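# Balance three balls in a covered pivoting tray

## Task

A tray sits on one pivot inside a transparent cover. Get exactly one ball into each of its three seats, and have all three still resting there, held by nothing, when the scene ends. The balls may be fed in through the chutes in the cover's roof. Release each ball low enough that its bottom is not above the chute's rim, or the result suffers. Uneven loading tips the tray at once and spills the balls, so keep the load balanced. A ball that stays put only because a robot holds it does not count. Do not knock or push anything out of the work area.

## Robot and tools

Robots. Three identical i2rt Big YAM arms: arm1, arm2 and arm3. Each has six revolute joints, a two-finger gripper and a wrist camera. Their feet are fixed in the scene frame (metres; heading measured counter-clockwise from +x, in degrees): arm1 at x=+0.53 y=+0.07 z=+0.79 heading -175; arm2 at x=-0.10 y=+0.52 z=+0.80 heading -87; arm3 at x=-0.07 y=-0.50 z=+0.81 heading +81. The hand reaches roughly 1.0 m from the joint1 axis. Two fixed room cameras exist: cam_high and cam_low. Wrist cameras are arm1_cam_wrist, arm2_cam_wrist, arm3_cam_wrist. With joints 1 and 6 at zero and the hand level and forward, the wrist camera rides on top of the hand looking toward the fingertips.

Frames. One shared scene frame, origin on the floor, +z up. "hand" is the midpoint between fingertips (URDF link pinch); its z axis runs along the fingers and the fingers open along its y axis. Camera calibrations (K, distortion D, T_world_to_cam mapping scene frame to camera frame) are given in OpenCV convention; room cameras can be off by up to about 2.3 degrees and 9 mm, and wrist camera poses also inherit joint reading errors.

execute_actions. Arguments: "actions", a list holding zero or one action, and optional "cameras" (list of camera names or ["all"]; omitted or null means all; [] means none; an unknown name rejects the call). An action is an object keyed by robot name; under each name goes "joints", an object of absolute joint targets by name (not offsets). Any subset of robots and joints may be named; all listed motions start at once and may finish at different times. Keys and ranges, radians unless noted: joint1_rad -2.879 to 2.879 (done tolerance ±0.045; rotation about the foot, positive is counter-clockwise viewed from above, 0 points the arm along its foot's heading); joint2_rad 0 to 3.141 (±0.14; shoulder, 0 has the upper arm pointing back and roughly level, increasing lifts it up then forward); joint3_rad 0 to 3.019 (±0.09; elbow, 0 is fully folded, increasing opens it); joint4_rad -1.692 to 1.57 (±0.055; hand pitch, positive tilts fingers up); joint5_rad -1.57 to 1.57 (±0.03; sideways hand swing, positive toward the arm's right); joint6_rad -2.094 to 2.094 (±0.035; hand roll, positive clockwise seen from behind); gripper_m 0 to 0.093 metres (±0.003; fingertip gap, about 50 to 62 N per pad or less). One action lasts at most 15 s. Out-of-range values or unknown keys reject the whole call and nothing moves. An empty actions list just reports state and images. Joints are not synchronized, so the hand can sweep a wide arc between postures.

Result lines. Each call returns each robot's state (joint_positions, joint torques, hand pose) plus images listed in the "pictures" line order. joint_status tells how each commanded motion ended: off_target (stopped short, may still push), contact_stop or time_out (target dropped, holds position; a timed-out joint may keep a nearby target and keep pushing), not_followed (a self/inter-arm clearance check withheld that arm's targets; "joint command not followed" with a cause line; grippers still act, and withheld targets may be retried on later actions). on_its_own lists joints not commanded by this call; "held at" is the target held, not the actual angle. To stop a joint straining, command it to its reported position. Tiny target changes may not move a joint. Torque readings include offsets, friction and noise and are nonzero even unloaded.

wait: "seconds" 0 to 10; commands nothing and returns the same state and images. zoom_image: "camera" name and "region" [x0, y0, x1, y1] in pixels of that camera's latest full image, top-left origin, at most 504 by 504. read_manual: optional "section", only "licences"; moves nothing. finished_scene: "scene", the integer number of the current scene; ends it irreversibly after the last command is held and reports success. A reply with no tool call ends everything.

If any call reports a stop, later motion, wait and finished_scene calls in the same reply are skipped. The robot keeps holding its last command while you deliberate.

Hazards. Arms do not halt on contact; they keep pushing, possibly hard. A hard squeeze between two robots fails and ends the run; a hard hit may too, and no state line reports robot-robot contact (objects touching robots do not count). The clearance check can react late and ignores fingers, gripper housings and wrist cameras. Sustained loads heat motors: MOTOR HOT appears from 85 °C; at 100 °C an OVER-TEMPERATURE FAULT drops that whole arm until cooled, and its unmet keys read limit_stop_at_motor_heat (resend the target afterward). Avoid dropping balls from height, slamming, hard pushes, knocking items out of the work area, and unbalanced loading of the tray. Loose objects may occasionally be nudged by outside disturbances.

Each tool is called after "Emit:" in YAML: its name, and indented under it one key for each argument.

## Session

Emit:
execute_actions:
  actions: []

Scene clock: 0.00 s.
Joint torques (N m, as the arm reports them, + toward a larger angle): no reading
Motor temperatures (°C, as the motors report them): arm1=[26 23 27 25 25 24] | arm2=[25 26 23 25 24 24] | arm3=[23 27 27 23 26 26]
arm1.joint_positions: joint1_rad=+0.584 joint2_rad=+0.509 joint3_rad=+1.568 joint4_rad=-1.207 joint5_rad=-0.170 joint6_rad=-0.725 gripper_m=+0.094
arm1.joint_status: not commanded
arm1.hand: x=+0.4200 y=-0.0516 z=+1.4576 quat_wxyz=(-0.050, -0.544, -0.528, +0.650) (m; scene frame)
arm2.joint_positions: joint1_rad=+0.501 joint2_rad=+0.607 joint3_rad=+1.363 joint4_rad=-1.461 joint5_rad=+0.270 joint6_rad=+0.597 gripper_m=+0.095
arm2.joint_status: not commanded
arm2.hand: x=-0.0314 y=+0.3186 z=+1.3146 quat_wxyz=(-0.385, -0.685, -0.582, +0.209) (m; scene frame)
arm3.joint_positions: joint1_rad=+0.539 joint2_rad=+0.368 joint3_rad=+1.445 joint4_rad=-1.192 joint5_rad=+0.301 joint6_rad=+0.385 gripper_m=+0.095
arm3.joint_status: not commanded
arm3.hand: x=-0.0696 y=-0.3776 z=+1.4486 quat_wxyz=(-0.366, +0.453, -0.591, -0.558) (m; scene frame)
pictures: arm1_cam_wrist, arm2_cam_wrist, arm3_cam_wrist, cam_high, cam_low
Images, in order (width x height): arm1_cam_wrist 672x504, arm2_cam_wrist 672x504, arm3_cam_wrist 672x504, cam_high 672x504, cam_low 672x504.

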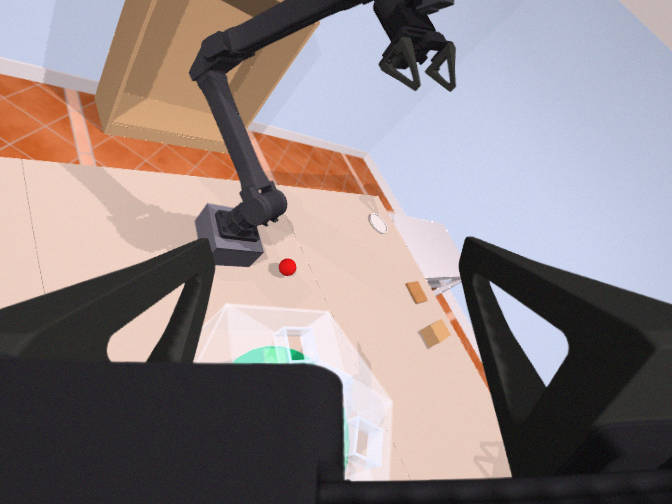

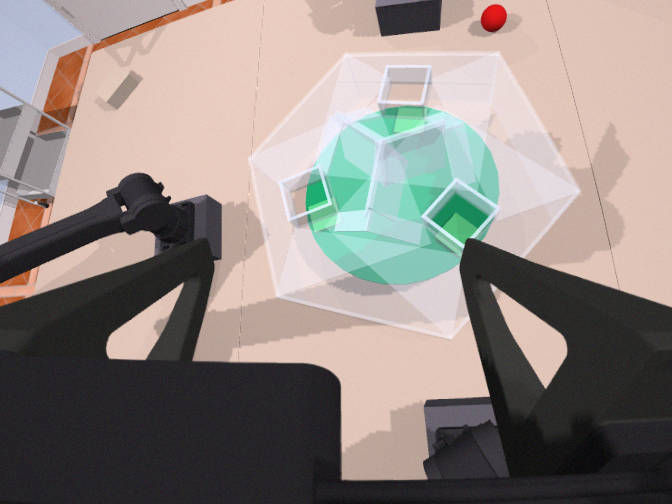

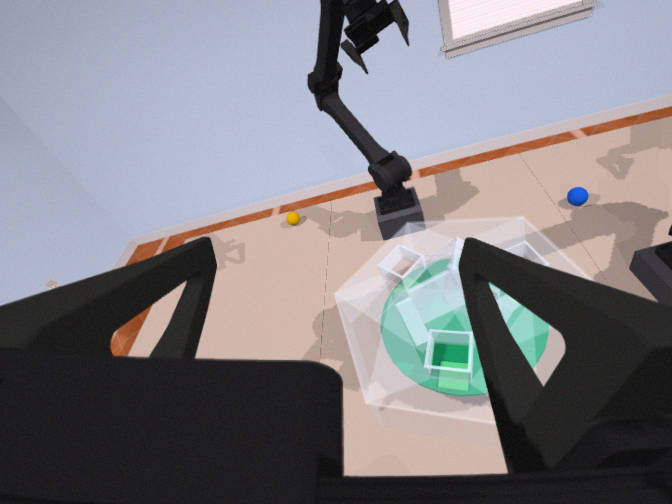

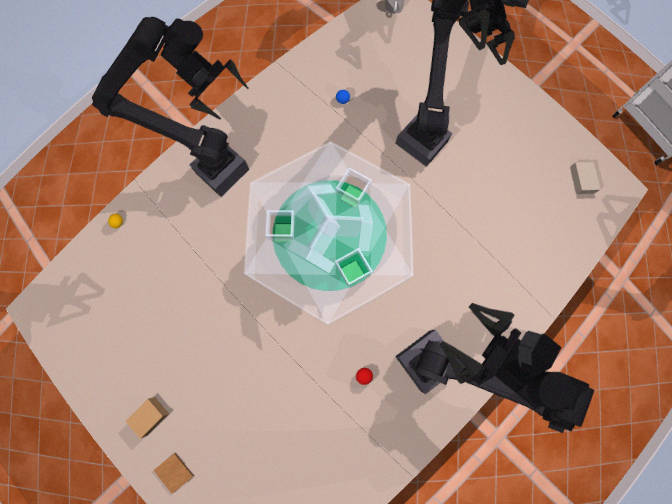

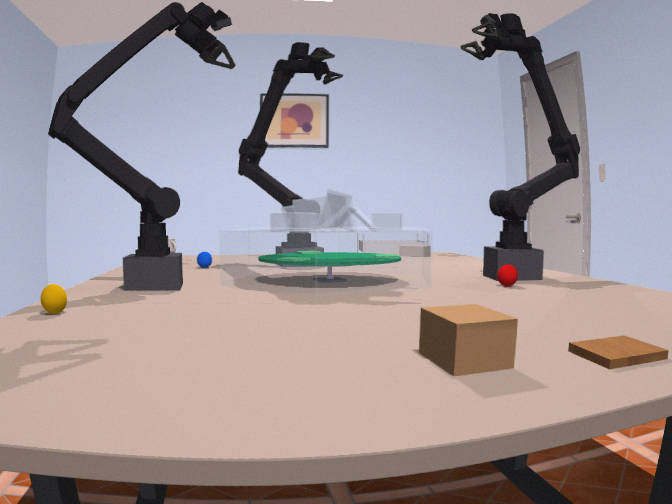

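Emit:
zoom_image:
  camera: "cam_high"
  region: [234, 130, 434, 330]

Emit:
zoom_image:
  camera: "cam_low"
  region: [200, 170, 450, 310]

Region (234, 130, 434, 330) of cam_high's 672x504 image, scaled by 2.520, with more detail than that image has.

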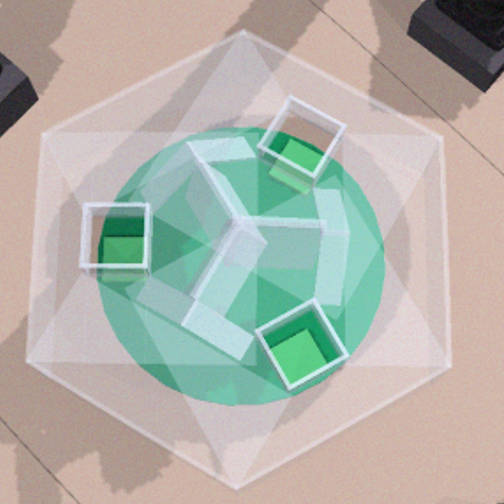

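Region (200, 170, 450, 310) of cam_low's 672x504 image, scaled by 2.016, with more detail than that image has; it fills the top 282 rows of this view, and the rest is white.

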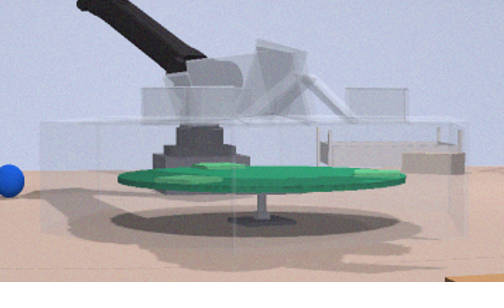

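Emit:
execute_actions:
  actions:
    - {"arm1":{"joints":{"joint1_rad":-1.373,"joint2_rad":1.445,"joint3_rad":0.872,"joint4_rad":-0.998,"joint5_rad":0,"joint6_rad":0}},"arm2":{"joints":{"joint1_rad":-1.929,"joint2_rad":1.741,"joint3_rad":1.206,"joint4_rad":-1.036,"joint5_rad":0,"joint6_rad":0}},"arm3":{"joints":{"joint1_rad":1.185,"joint2_rad":1.045,"joint3_rad":0.48,"joint4_rad":-1.006,"joint5_rad":0,"joint6_rad":0}}}

Scene clock: 42.50 s.
Joint torques (N m, as the arm reports them, + toward a larger angle): arm1=[-16.6   -1.89   6.48   1.52   4.59   1.9 ] | arm2=[  0.06 -15.83   8.78   0.17   0.1   -0.16] | arm3=[-0.59 -3.66  7.39 -0.41 -0.05 -0.14]
Motor temperatures (°C, as the motors report them): arm1=[27 24 29 25 32 25] | arm2=[25 26 26 25 24 24] | arm3=[23 27 29 23 26 26]
arm1.joint_positions: joint1_rad=-0.450 joint2_rad=+1.364 joint3_rad=+0.893 joint4_rad=-1.017 joint5_rad=-0.203 joint6_rad=-0.168 gripper_m=+0.094
arm1.joint_status: joint1_rad time_out (moved -1.034 of -1.957); joint5_rad time_out (moved -0.033 of +0.170); joint6_rad time_out (moved +0.557 of +0.725); the others done
arm1.on_its_own: joint1_rad reads -0.450 and still pushes toward -0.691 since a time_out (your -1.373 is given up); joint5_rad reads -0.203 and still pushes toward -0.078 since a time_out (your +0.000 is given up); joint6_rad reads -0.168 and still pushes toward +0.000 since a time_out
arm1.hand: x=+0.1658 y=+0.1637 z=+0.8843 quat_wxyz=(-0.087, -0.990, +0.091, +0.063) (m; scene frame)
arm2.joint_positions: joint1_rad=-1.936 joint2_rad=+1.755 joint3_rad=+1.205 joint4_rad=-1.038 joint5_rad=-0.001 joint6_rad=+0.013 gripper_m=+0.095
arm2.joint_status: all done
arm2.hand: x=-0.5612 y=+0.6621 z=+0.8479 quat_wxyz=(-0.007, -0.987, +0.160, -0.008) (m; scene frame)
arm3.joint_positions: joint1_rad=+1.183 joint2_rad=+1.052 joint3_rad=+0.485 joint4_rad=-1.001 joint5_rad=+0.001 joint6_rad=+0.016 gripper_m=+0.095
arm3.joint_status: all done
arm3.hand: x=-0.2520 y=-0.3849 z=+0.8491 quat_wxyz=(-0.004, +0.960, -0.279, +0.005) (m; scene frame)
pictures: arm1_cam_wrist, arm2_cam_wrist, arm3_cam_wrist, cam_high, cam_low
camera_calibration (this result's frames):
arm1_cam_wrist: T_world_to_cam=[[0.17593, 0.964987, -0.194547, -0.0127091], [0.87051, -0.0602315, 0.488451, -0.559028], [0.459631, -0.255288, -0.850627, 0.838783], [0, 0, 0, 1]] pos_world=[0.103344, 0.192724, 0.984077]
arm2_cam_wrist: T_world_to_cam=[[0.311713, 0.949529, -0.0350642, -0.418742], [0.766501, -0.229477, 0.599847, 0.0797505], [0.561526, -0.213857, -0.799346, 1.25403], [0, 0, 0, 1]] pos_world=[-0.634771, 0.684091, 0.93988]
arm3_cam_wrist: T_world_to_cam=[[0.525953, 0.850503, 0.00423867, 0.463487], [0.6835, -0.425634, 0.593013, -0.49007], [0.506163, -0.309, -0.805182, 0.813653], [0, 0, 0, 1]] pos_world=[-0.320652, -0.351369, 0.943792]
Images, in order (width x height): arm1_cam_wrist 672x504, arm2_cam_wrist 672x504, arm3_cam_wrist 672x504, cam_high 672x504, cam_low 672x504.

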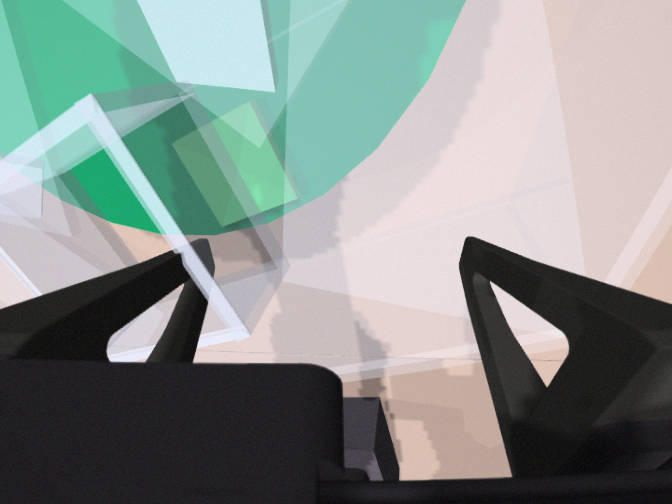

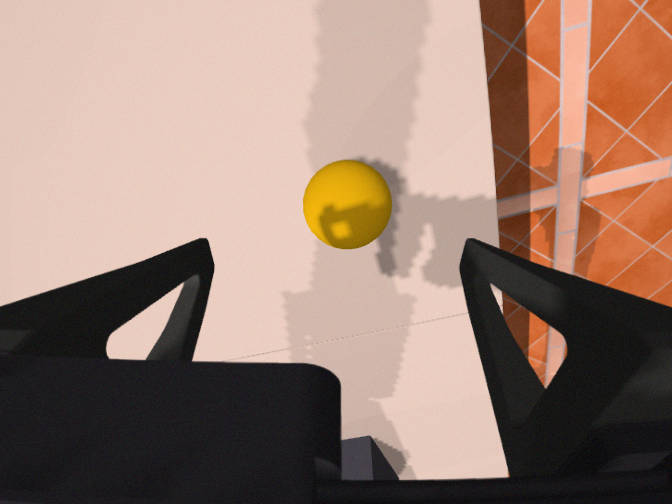

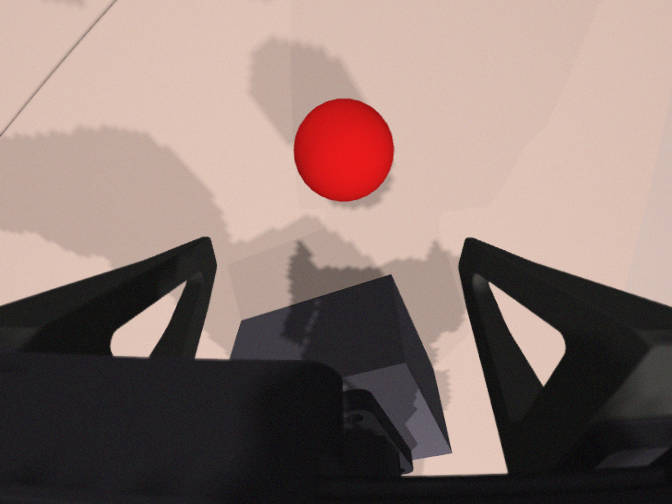

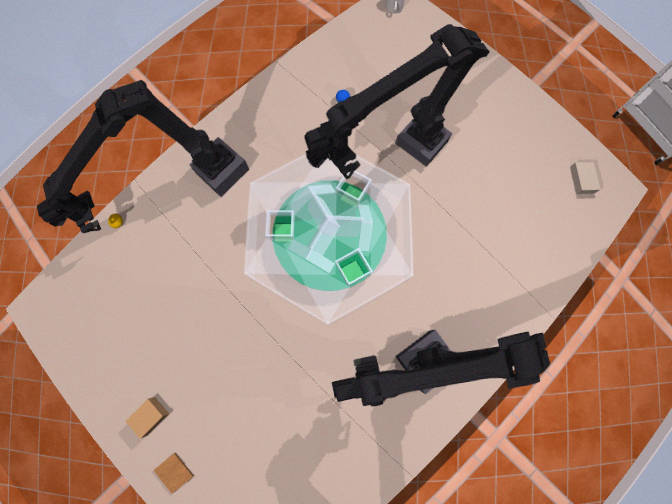

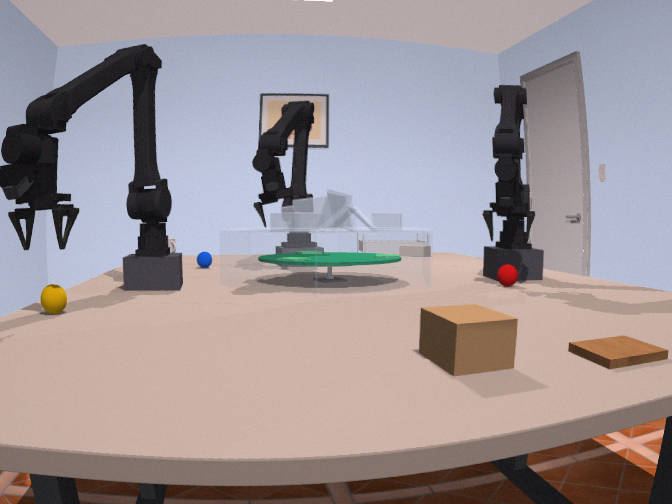

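Emit:
execute_actions:
  actions:
    - {"arm1":{"joints":{"joint1_rad":-0.43,"joint2_rad":1.2,"joint3_rad":1.1,"joint4_rad":-1.4,"joint5_rad":-0.2,"joint6_rad":-0.17}},"arm2":{"joints":{"joint1_rad":-1.95,"joint2_rad":1.853,"joint3_rad":1.02,"joint4_rad":-0.738}},"arm3":{"joints":{"joint1_rad":1.165,"joint2_rad":1.395,"joint3_rad":0.34,"joint4_rad":-0.516}}}
  cameras: ["arm2_cam_wrist","arm3_cam_wrist","cam_low"]

Emit:
execute_actions:
  actions:
    - {"arm1":{"joints":{"joint1_rad":-1.373,"joint5_rad":0,"joint6_rad":0}}}
  cameras: []

Emit:
execute_actions:
  actions:
    - {"arm1":{"joints":{"joint2_rad":1.445,"joint3_rad":0.872,"joint4_rad":-0.998}}}
  cameras: ["arm1_cam_wrist"]

Scene clock: 52.97 s.
Joint torques (N m, as the arm reports them, + toward a larger angle): arm1=[ 1.16 -5.74 10.35  0.02  0.13 -0.04] | arm2=[ -0.89 -15.77   8.58   0.56   0.11  -0.15] | arm3=[-1.55 -4.65  4.46  0.46 -0.02 -0.19]
Motor temperatures (°C, as the motors report them): arm1=[27 24 29 25 40 26] | arm2=[25 27 25 25 24 24] | arm3=[23 27 29 23 26 26]
arm1.joint_positions: joint1_rad=-0.436 joint2_rad=+1.182 joint3_rad=+1.083 joint4_rad=-1.387 joint5_rad=-0.204 joint6_rad=-0.159 gripper_m=+0.094
arm1.joint_status: all done
arm1.hand: x=+0.1908 y=+0.1485 z=+1.0116 quat_wxyz=(-0.088, -0.990, +0.088, +0.062) (m; scene frame)
arm2.joint_positions: joint1_rad=-1.943 joint2_rad=+1.871 joint3_rad=+0.998 joint4_rad=-0.750 joint5_rad=-0.001 joint6_rad=+0.013 gripper_m=+0.095
arm2.joint_status: all done
arm2.hand: x=-0.5147 y=+0.6492 z=+0.7368 quat_wxyz=(-0.010, -0.986, +0.163, -0.025) (m; scene frame)
arm3.joint_positions: joint1_rad=+1.173 joint2_rad=+1.396 joint3_rad=+0.339 joint4_rad=-0.533 joint5_rad=+0.001 joint6_rad=+0.016 gripper_m=+0.095
arm3.joint_status: all done
arm3.hand: x=-0.2411 y=-0.3880 z=+0.7441 quat_wxyz=(-0.001, +0.959, -0.284, +0.015) (m; scene frame)
pictures: arm2_cam_wrist, arm3_cam_wrist, cam_low
camera_calibration (this result's frames):
arm2_cam_wrist: T_world_to_cam=[[0.319043, 0.947104, -0.034724, -0.419737], [0.744244, -0.227686, 0.627901, 0.0745553], [0.586782, -0.22617, -0.777518, 1.14124], [0, 0, 0, 1]] pos_world=[-0.59123, 0.672623, 0.825943]
arm3_cam_wrist: T_world_to_cam=[[0.534772, 0.844984, 0.00445448, 0.460608], [0.668314, -0.426176, 0.609697, -0.45289], [0.517083, -0.323072, -0.792622, 0.710484], [0, 0, 0, 1]] pos_world=[-0.311027, -0.352679, 0.837219]
Images, in order (width x height): arm2_cam_wrist 672x504, arm3_cam_wrist 672x504, cam_low 672x504.

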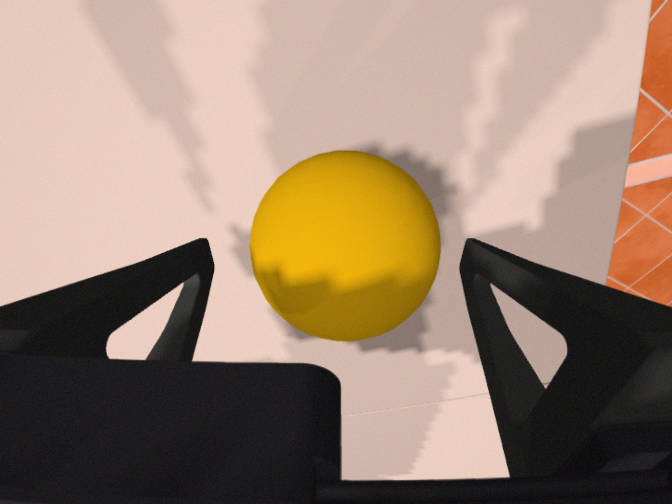

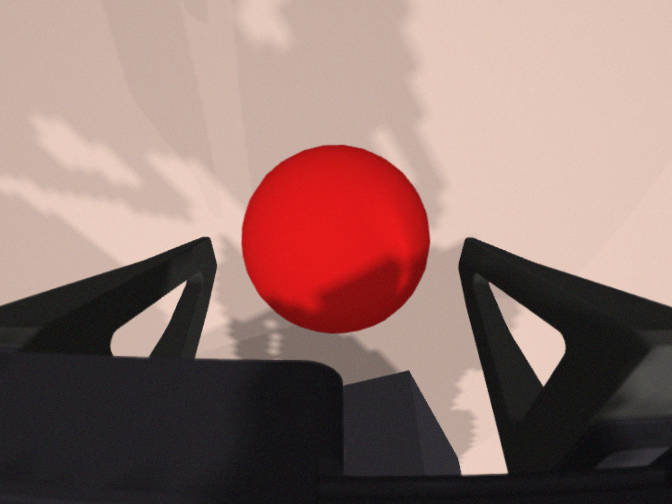

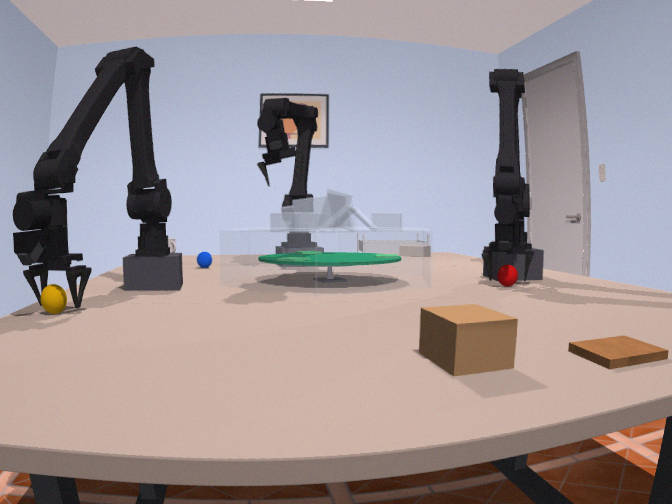

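Scene clock: 54.40 s.
Joint torques (N m, as the arm reports them, + toward a larger angle): arm1=[ 0.64 -5.79 10.31  0.01  0.23  0.21] | arm2=[ -0.88 -15.77   8.54   0.57   0.1   -0.15] | arm3=[-1.89 -4.02  4.55  0.37 -0.07 -0.13]
Motor temperatures (°C, as the motors report them): arm1=[27 24 30 25 38 25] | arm2=[25 27 25 25 24 24] | arm3=[23 27 29 23 26 26]
arm1.joint_positions: joint1_rad=-1.370 joint2_rad=+1.184 joint3_rad=+1.083 joint4_rad=-1.387 joint5_rad=-0.002 joint6_rad=-0.010 gripper_m=+0.094
arm1.joint_status: all done
arm1.hand: x=+0.4257 y=+0.3931 z=+1.0091 quat_wxyz=(+0.026, -0.805, +0.592, +0.030) (m; scene frame)
arm2.joint_positions: joint1_rad=-1.943 joint2_rad=+1.871 joint3_rad=+0.998 joint4_rad=-0.750 joint5_rad=-0.001 joint6_rad=+0.013 gripper_m=+0.095
arm2.joint_status: not commanded
arm2.hand: x=-0.5147 y=+0.6492 z=+0.7368 quat_wxyz=(-0.010, -0.986, +0.163, -0.025) (m; scene frame)
arm3.joint_positions: joint1_rad=+1.173 joint2_rad=+1.396 joint3_rad=+0.339 joint4_rad=-0.533 joint5_rad=+0.001 joint6_rad=+0.016 gripper_m=+0.095
arm3.joint_status: not commanded
arm3.hand: x=-0.2411 y=-0.3880 z=+0.7441 quat_wxyz=(-0.001, +0.959, -0.284, +0.015) (m; scene frame)
pictures: none
No camera images: the call's "cameras" was empty. Leave "cameras" out to get every camera's image.

Scene clock: 55.50 s.
Joint torques (N m, as the arm reports them, + toward a larger angle): arm1=[  0.46 -10.76   8.76   0.94   0.23   0.22] | arm2=[ -0.94 -15.74   8.53   0.57   0.1   -0.15] | arm3=[-1.73 -3.98  4.7   0.5  -0.02 -0.14]
Motor temperatures (°C, as the motors report them): arm1=[27 24 30 25 37 25] | arm2=[25 27 25 25 24 24] | arm3=[23 27 29 23 26 26]
arm1.joint_positions: joint1_rad=-1.370 joint2_rad=+1.460 joint3_rad=+0.852 joint4_rad=-1.011 joint5_rad=-0.002 joint6_rad=-0.010 gripper_m=+0.094
arm1.joint_status: all done
arm1.hand: x=+0.4251 y=+0.3993 z=+0.8364 quat_wxyz=(-0.014, -0.805, +0.592, -0.022) (m; scene frame)
arm2.joint_positions: joint1_rad=-1.943 joint2_rad=+1.871 joint3_rad=+0.998 joint4_rad=-0.750 joint5_rad=-0.001 joint6_rad=+0.013 gripper_m=+0.095
arm2.joint_status: not commanded
arm2.hand: x=-0.5147 y=+0.6492 z=+0.7368 quat_wxyz=(-0.010, -0.986, +0.163, -0.025) (m; scene frame)
arm3.joint_positions: joint1_rad=+1.173 joint2_rad=+1.396 joint3_rad=+0.339 joint4_rad=-0.533 joint5_rad=+0.001 joint6_rad=+0.016 gripper_m=+0.095
arm3.joint_status: not commanded
arm3.hand: x=-0.2411 y=-0.3880 z=+0.7441 quat_wxyz=(-0.001, +0.959, -0.284, +0.015) (m; scene frame)
pictures: arm1_cam_wrist
camera_calibration (this result's frames):
arm1_cam_wrist: T_world_to_cam=[[0.957133, 0.289591, -0.00581531, -0.515254], [0.228387, -0.742197, 0.630066, -0.32029], [0.178145, -0.604385, -0.77652, 0.936111], [0, 0, 0, 1]] pos_world=[0.399553, 0.477266, 0.925716]
Images, in order (width x height): arm1_cam_wrist 672x504.

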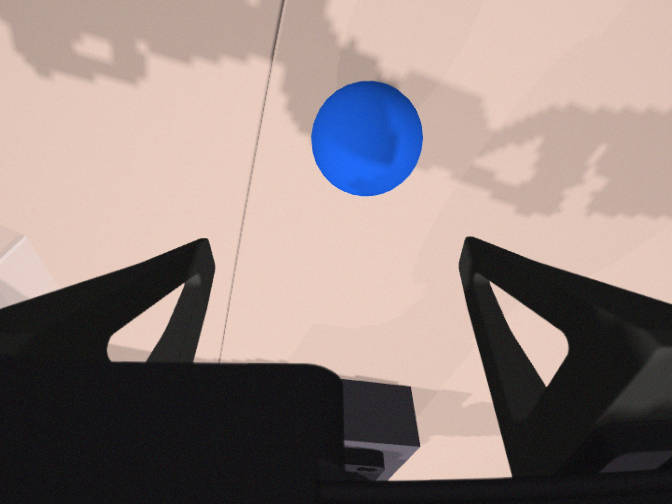

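Emit:
execute_actions:
  actions:
    - {"arm1":{"joints":{"joint1_rad":-1.42,"joint2_rad":1.63,"joint3_rad":0.782,"joint4_rad":-0.675}},"arm2":{"joints":{"joint3_rad":1.05,"joint4_rad":-0.72}},"arm3":{"joints":{"joint4_rad":-0.46}}}
  cameras: ["arm1_cam_wrist","arm2_cam_wrist","arm3_cam_wrist"]

Scene clock: 64.33 s.
Joint torques (N m, as the arm reports them, + toward a larger angle): arm1=[  0.36 -11.2    6.35   1.14   0.22   0.22] | arm2=[ -0.88 -15.9   10.3    0.6    0.1   -0.15] | arm3=[-1.87 -4.96  4.69  0.7  -0.02 -0.16]
Motor temperatures (°C, as the motors report them): arm1=[27 24 30 25 32 25] | arm2=[25 27 25 25 24 24] | arm3=[23 27 29 23 26 26]
arm1.joint_positions: joint1_rad=-1.416 joint2_rad=+1.634 joint3_rad=+0.774 joint4_rad=-0.689 joint5_rad=-0.002 joint6_rad=-0.010 gripper_m=+0.094
arm1.joint_status: all done
arm1.hand: x=+0.4366 y=+0.4222 z=+0.7546 quat_wxyz=(+0.008, -0.792, +0.611, +0.006) (m; scene frame)
arm2.joint_positions: joint1_rad=-1.943 joint2_rad=+1.871 joint3_rad=+1.009 joint4_rad=-0.731 joint5_rad=-0.001 joint6_rad=+0.013 gripper_m=+0.095
arm2.joint_status: all done
arm2.hand: x=-0.5247 y=+0.6525 z=+0.7392 quat_wxyz=(-0.008, -0.986, +0.163, -0.011) (m; scene frame)
arm3.joint_positions: joint1_rad=+1.173 joint2_rad=+1.396 joint3_rad=+0.339 joint4_rad=-0.477 joint5_rad=+0.001 joint6_rad=+0.016 gripper_m=+0.095
arm3.joint_status: all done
arm3.hand: x=-0.2526 y=-0.3808 z=+0.7441 quat_wxyz=(-0.008, +0.959, -0.283, -0.011) (m; scene frame)
pictures: arm1_cam_wrist, arm2_cam_wrist, arm3_cam_wrist
camera_calibration (this result's frames):
arm1_cam_wrist: T_world_to_cam=[[0.969254, 0.245999, -0.00553615, -0.520425], [0.204608, -0.793262, 0.573473, -0.179809], [0.136682, -0.556974, -0.819206, 0.91468], [0, 0, 0, 1]] pos_world=[0.416194, 0.494842, 0.849546]
arm2_cam_wrist: T_world_to_cam=[[0.31836, 0.947324, -0.0350042, -0.41987], [0.761602, -0.23361, 0.604474, 0.111513], [0.564455, -0.219099, -0.795856, 1.14698], [0, 0, 0, 1]] pos_world=[-0.598678, 0.675105, 0.830726]
arm3_cam_wrist: T_world_to_cam=[[0.534537, 0.845135, 0.00417833, 0.460881], [0.696085, -0.443058, 0.564946, -0.408206], [0.479307, -0.299076, -0.825117, 0.742527], [0, 0, 0, 1]] pos_world=[-0.31811, -0.348293, 0.841361]
Images, in order (width x height): arm1_cam_wrist 672x504, arm2_cam_wrist 672x504, arm3_cam_wrist 672x504.

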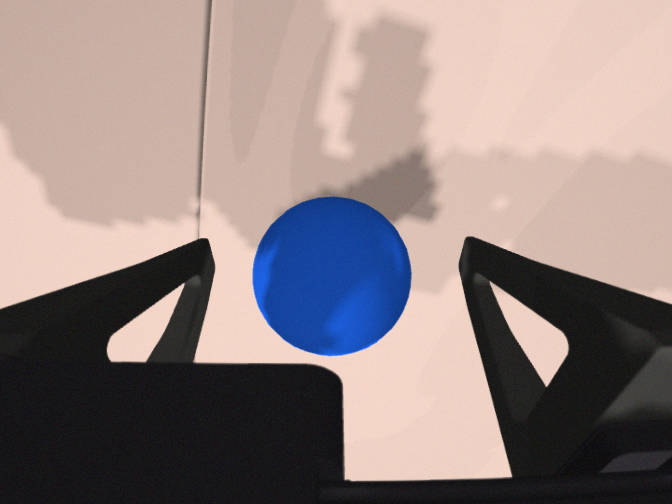

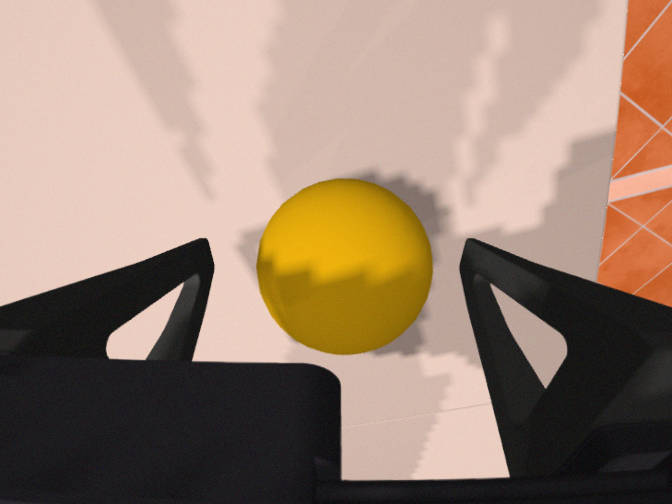

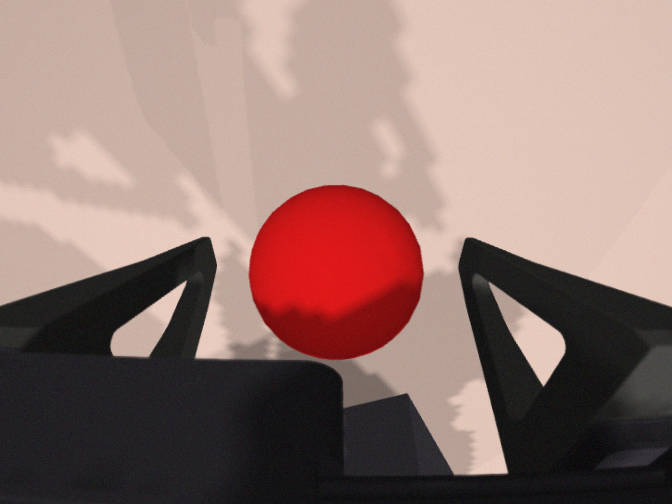

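Emit:
execute_actions:
  actions:
    - {"arm1":{"joints":{"joint2_rad":1.655,"joint4_rad":-0.72}}}
  cameras: ["arm1_cam_wrist"]

Emit:
execute_actions:
  actions:
    - {"arm1":{"joints":{"gripper_m":0.04}},"arm2":{"joints":{"gripper_m":0.04}},"arm3":{"joints":{"gripper_m":0.04}}}
  cameras: ["arm1_cam_wrist","arm2_cam_wrist","arm3_cam_wrist"]

Scene clock: 72.33 s.
Joint torques (N m, as the arm reports them, + toward a larger angle): arm1=[ 0.2  -8.94  6.31 -0.14  0.23  0.21] | arm2=[ -0.93 -15.89  10.32   0.62   0.1   -0.15] | arm3=[-1.89 -5.17  4.67  0.86 -0.05 -0.12]
Motor temperatures (°C, as the motors report them): arm1=[27 24 30 25 30 25] | arm2=[25 27 26 25 24 24] | arm3=[23 27 28 23 26 26]
arm1.joint_positions: joint1_rad=-1.416 joint2_rad=+1.634 joint3_rad=+0.774 joint4_rad=-0.708 joint5_rad=-0.002 joint6_rad=-0.010 gripper_m=+0.094
arm1.joint_status: all done
arm1.hand: x=+0.4377 y=+0.4176 z=+0.7546 quat_wxyz=(+0.002, -0.792, +0.611, -0.001) (m; scene frame)
arm2.joint_positions: joint1_rad=-1.943 joint2_rad=+1.871 joint3_rad=+1.009 joint4_rad=-0.731 joint5_rad=-0.001 joint6_rad=+0.013 gripper_m=+0.095
arm2.joint_status: not commanded
arm2.hand: x=-0.5247 y=+0.6525 z=+0.7392 quat_wxyz=(-0.008, -0.986, +0.163, -0.011) (m; scene frame)
arm3.joint_positions: joint1_rad=+1.173 joint2_rad=+1.396 joint3_rad=+0.339 joint4_rad=-0.477 joint5_rad=+0.001 joint6_rad=+0.016 gripper_m=+0.095
arm3.joint_status: not commanded
arm3.hand: x=-0.2526 y=-0.3808 z=+0.7441 quat_wxyz=(-0.008, +0.959, -0.283, -0.011) (m; scene frame)
pictures: arm1_cam_wrist
camera_calibration (this result's frames):
arm1_cam_wrist: T_world_to_cam=[[0.969314, 0.245763, -0.00558518, -0.520303], [0.201801, -0.782537, 0.588993, -0.198587], [0.140382, -0.572046, -0.808119, 0.908265], [0, 0, 0, 1]] pos_world=[0.416908, 0.492038, 0.848046]
Images, in order (width x height): arm1_cam_wrist 672x504.

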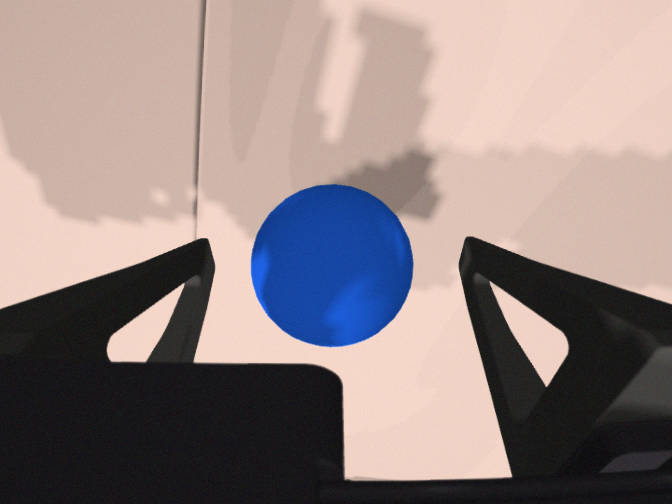

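Scene clock: 72.93 s.
Joint torques (N m, as the arm reports them, + toward a larger angle): arm1=[ 0.29 -9.    6.33 -0.11  0.21  0.21] | arm2=[ -0.87 -16.09  10.29   0.54   0.09  -0.15] | arm3=[-1.79 -5.28  4.7   0.44 -0.02 -0.14]
Motor temperatures (°C, as the motors report them): arm1=[27 24 30 25 30 25] | arm2=[25 27 26 25 24 24] | arm3=[23 27 28 23 26 26]
arm1.joint_positions: joint1_rad=-1.416 joint2_rad=+1.635 joint3_rad=+0.774 joint4_rad=-0.708 joint5_rad=-0.002 joint6_rad=-0.010 gripper_m=+0.055
arm1.joint_status: gripper_m off_target (ended at +0.055, target +0.040)
arm1.hand: x=+0.4378 y=+0.4175 z=+0.7545 quat_wxyz=(+0.002, -0.792, +0.611, -0.002) (m; scene frame)
arm2.joint_positions: joint1_rad=-1.944 joint2_rad=+1.871 joint3_rad=+1.009 joint4_rad=-0.731 joint5_rad=-0.001 joint6_rad=+0.013 gripper_m=+0.056
arm2.joint_status: gripper_m off_target (ended at +0.056, target +0.040)
arm2.hand: x=-0.5248 y=+0.6527 z=+0.7392 quat_wxyz=(-0.008, -0.986, +0.163, -0.011) (m; scene frame)
arm3.joint_positions: joint1_rad=+1.173 joint2_rad=+1.396 joint3_rad=+0.339 joint4_rad=-0.477 joint5_rad=+0.000 joint6_rad=+0.015 gripper_m=+0.055
arm3.joint_status: gripper_m off_target (ended at +0.055, target +0.040)
arm3.hand: x=-0.2527 y=-0.3808 z=+0.7441 quat_wxyz=(-0.008, +0.959, -0.283, -0.011) (m; scene frame)
pictures: arm1_cam_wrist, arm2_cam_wrist, arm3_cam_wrist
camera_calibration (this result's frames):
arm1_cam_wrist: T_world_to_cam=[[0.969412, 0.245385, -0.00520542, -0.520542], [0.201171, -0.782235, 0.589609, -0.198953], [0.140609, -0.572622, -0.807672, 0.907872], [0, 0, 0, 1]] pos_world=[0.416988, 0.491972, 0.847857]
arm2_cam_wrist: T_world_to_cam=[[0.317989, 0.947447, -0.0350248, -0.420297], [0.761915, -0.233385, 0.604166, 0.111833], [0.564241, -0.218804, -0.796088, 1.14691], [0, 0, 0, 1]] pos_world=[-0.598689, 0.675257, 0.830752]
arm3_cam_wrist: T_world_to_cam=[[0.534207, 0.845345, 0.00380706, 0.461219], [0.696368, -0.442607, 0.564952, -0.407967], [0.479264, -0.29915, -0.825115, 0.742486], [0, 0, 0, 1]] pos_world=[-0.318138, -0.348344, 0.841363]
Images, in order (width x height): arm1_cam_wrist 672x504, arm2_cam_wrist 672x504, arm3_cam_wrist 672x504.

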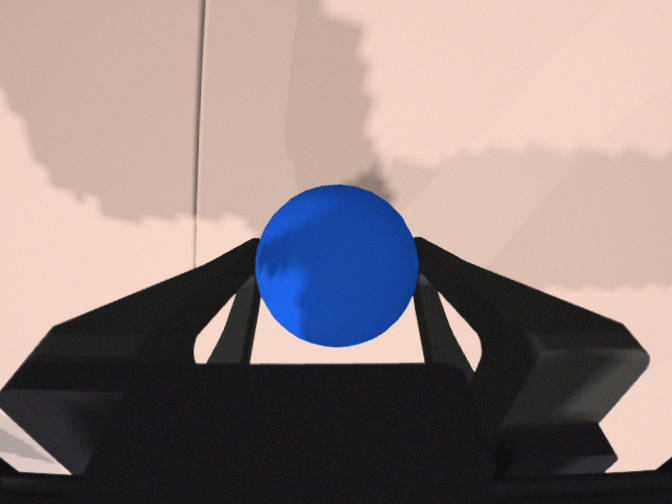

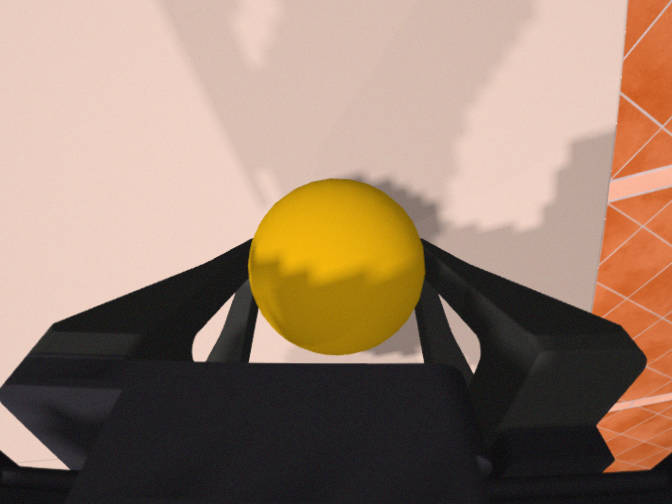

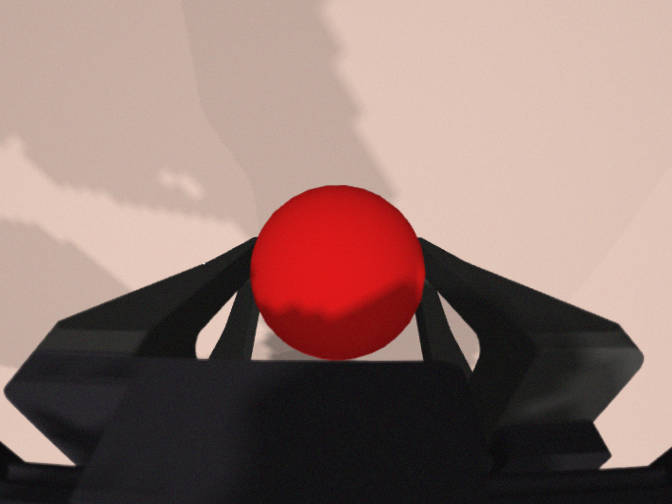

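Emit:
execute_actions:
  actions:
    - {"arm1":{"joints":{"joint2_rad":1.358,"joint3_rad":1.17,"joint4_rad":-1.365}},"arm2":{"joints":{"joint2_rad":1.338,"joint3_rad":1.125,"joint4_rad":-1.339,"joint6_rad":0.75}},"arm3":{"joints":{"joint2_rad":1.386,"joint3_rad":1.145,"joint4_rad":-1.311}}}
  cameras: []

Emit:
execute_actions:
  actions:
    - {"arm1":{"joints":{"joint1_rad":-0.13}},"arm2":{"joints":{"joint1_rad":-0.113}},"arm3":{"joints":{"joint1_rad":0.07}}}

Scene clock: 86.73 s.
Joint torques (N m, as the arm reports them, + toward a larger angle): arm1=[ 0.29 -8.9   9.61 -0.09  0.21  0.21] | arm2=[-0.93 -9.17 13.34 -0.38  0.16  0.07] | arm3=[ -2.29 -10.24  14.29  -1.19   0.02  -0.13]
Motor temperatures (°C, as the motors report them): arm1=[27 24 30 25 29 25] | arm2=[25 27 26 25 24 24] | arm3=[23 27 29 23 26 26]
arm1.joint_positions: joint1_rad=-1.416 joint2_rad=+1.348 joint3_rad=+1.160 joint4_rad=-1.352 joint5_rad=-0.002 joint6_rad=-0.010 gripper_m=+0.055
arm1.joint_status: all done
arm1.hand: x=+0.4303 y=+0.4407 z=+0.9835 quat_wxyz=(+0.011, -0.792, +0.611, +0.009) (m; scene frame)
arm2.joint_positions: joint1_rad=-1.944 joint2_rad=+1.335 joint3_rad=+1.084 joint4_rad=-1.330 joint5_rad=-0.001 joint6_rad=+0.736 gripper_m=+0.056
arm2.joint_status: all done
arm2.hand: x=-0.4527 y=+0.6318 z=+0.9769 quat_wxyz=(-0.005, -0.865, +0.502, -0.007) (m; scene frame)
arm3.joint_positions: joint1_rad=+1.173 joint2_rad=+1.396 joint3_rad=+1.085 joint4_rad=-1.295 joint5_rad=+0.000 joint6_rad=+0.015 gripper_m=+0.055
arm3.joint_status: all done
arm3.hand: x=-0.3896 y=-0.2975 z=+0.9581 quat_wxyz=(+0.001, +0.959, -0.283, +0.023) (m; scene frame)
pictures: none
No camera images: the call's "cameras" was empty. Leave "cameras" out to get every camera's image.

Scene clock: 88.63 s.
Joint torques (N m, as the arm reports them, + toward a larger angle): arm1=[ 0.64 -9.24  9.59 -0.09  0.15  0.2 ] | arm2=[-0.84 -9.8  13.34 -0.38  0.15  0.07] | arm3=[-1.11 -9.23 14.2  -1.25 -0.01 -0.11]
Motor temperatures (°C, as the motors report them): arm1=[27 24 30 25 29 25] | arm2=[25 27 27 25 24 24] | arm3=[23 27 29 23 26 26]
arm1.joint_positions: joint1_rad=-0.129 joint2_rad=+1.350 joint3_rad=+1.160 joint4_rad=-1.352 joint5_rad=+0.000 joint6_rad=-0.009 gripper_m=+0.055
arm1.joint_status: all done
arm1.hand: x=+0.1375 y=+0.0805 z=+0.9806 quat_wxyz=(+0.000, -1.000, +0.014, +0.010) (m; scene frame)
arm2.joint_positions: joint1_rad=-0.109 joint2_rad=+1.343 joint3_rad=+1.084 joint4_rad=-1.330 joint5_rad=+0.000 joint6_rad=+0.738 gripper_m=+0.056
arm2.joint_status: all done
arm2.hand: x=-0.1236 y=+0.1511 z=+0.9785 quat_wxyz=(+0.004, -0.925, -0.381, -0.001) (m; scene frame)
arm3.joint_positions: joint1_rad=+0.067 joint2_rad=+1.396 joint3_rad=+1.085 joint4_rad=-1.295 joint5_rad=+0.001 joint6_rad=+0.014 gripper_m=+0.055
arm3.joint_status: all done
arm3.hand: x=-0.0335 y=-0.1224 z=+0.9635 quat_wxyz=(+0.007, +0.668, -0.744, +0.016) (m; scene frame)
pictures: arm1_cam_wrist, arm2_cam_wrist, arm3_cam_wrist, cam_high, cam_low
camera_calibration (this result's frames):
arm1_cam_wrist: T_world_to_cam=[[0.0366952, 0.999264, -0.0111879, -0.0720784], [0.819447, -0.0236803, 0.572665, -0.664934], [0.571979, -0.030182, -0.819713, 0.848654], [0, 0, 0, 1]] pos_world=[0.062111, 0.0818936, 1.07563]
arm2_cam_wrist: T_world_to_cam=[[-0.70741, 0.706586, -0.0175167, -0.171781], [0.563511, 0.578781, 0.589464, -0.588339], [0.426646, 0.407122, -0.807604, 0.900953], [0, 0, 0, 1]] pos_world=[-0.174372, 0.0950991, 1.07141]
arm3_cam_wrist: T_world_to_cam=[[0.995171, -0.0977355, 0.00911525, 0.0197753], [-0.0828678, -0.786733, 0.611706, -0.683353], [-0.0526141, -0.609507, -0.791033, 0.807116], [0, 0, 0, 1]] pos_world=[-0.0338421, -0.043741, 1.05629]
Images, in order (width x height): arm1_cam_wrist 672x504, arm2_cam_wrist 672x504, arm3_cam_wrist 672x504, cam_high 672x504, cam_low 672x504.

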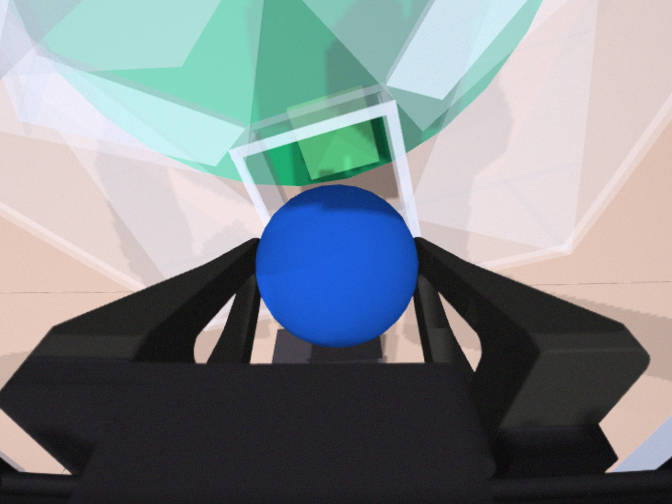

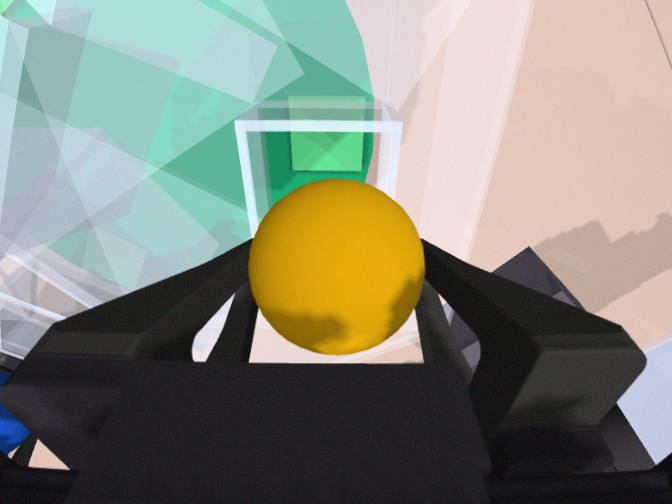

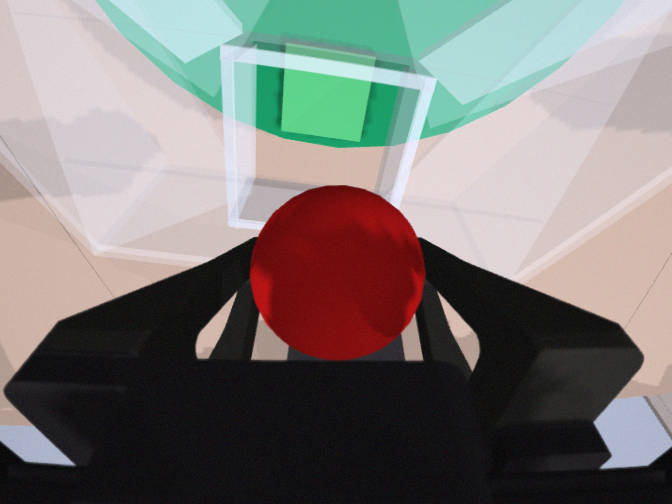

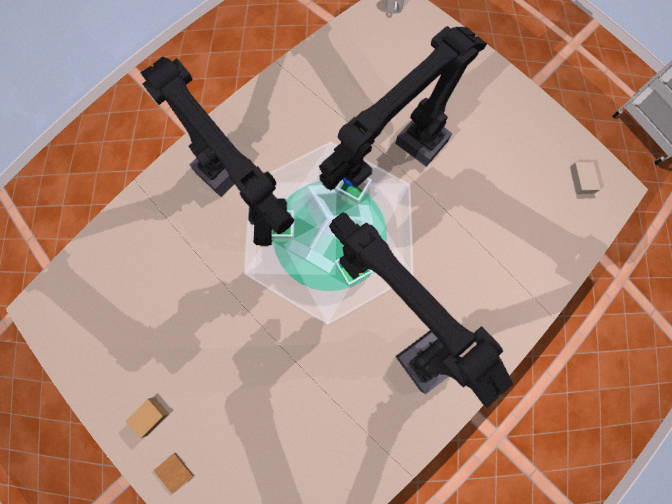

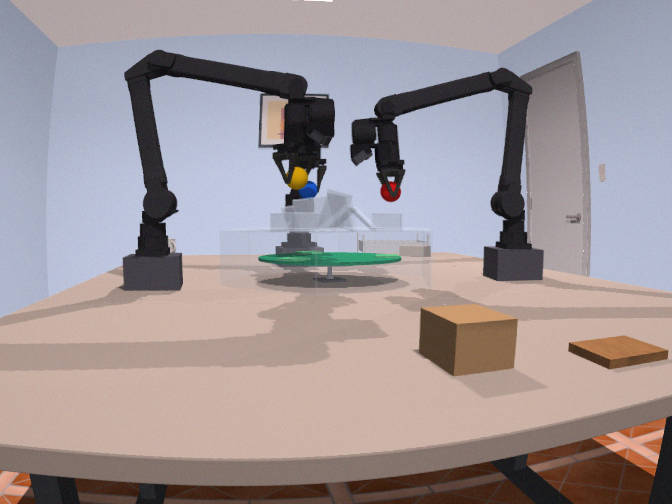

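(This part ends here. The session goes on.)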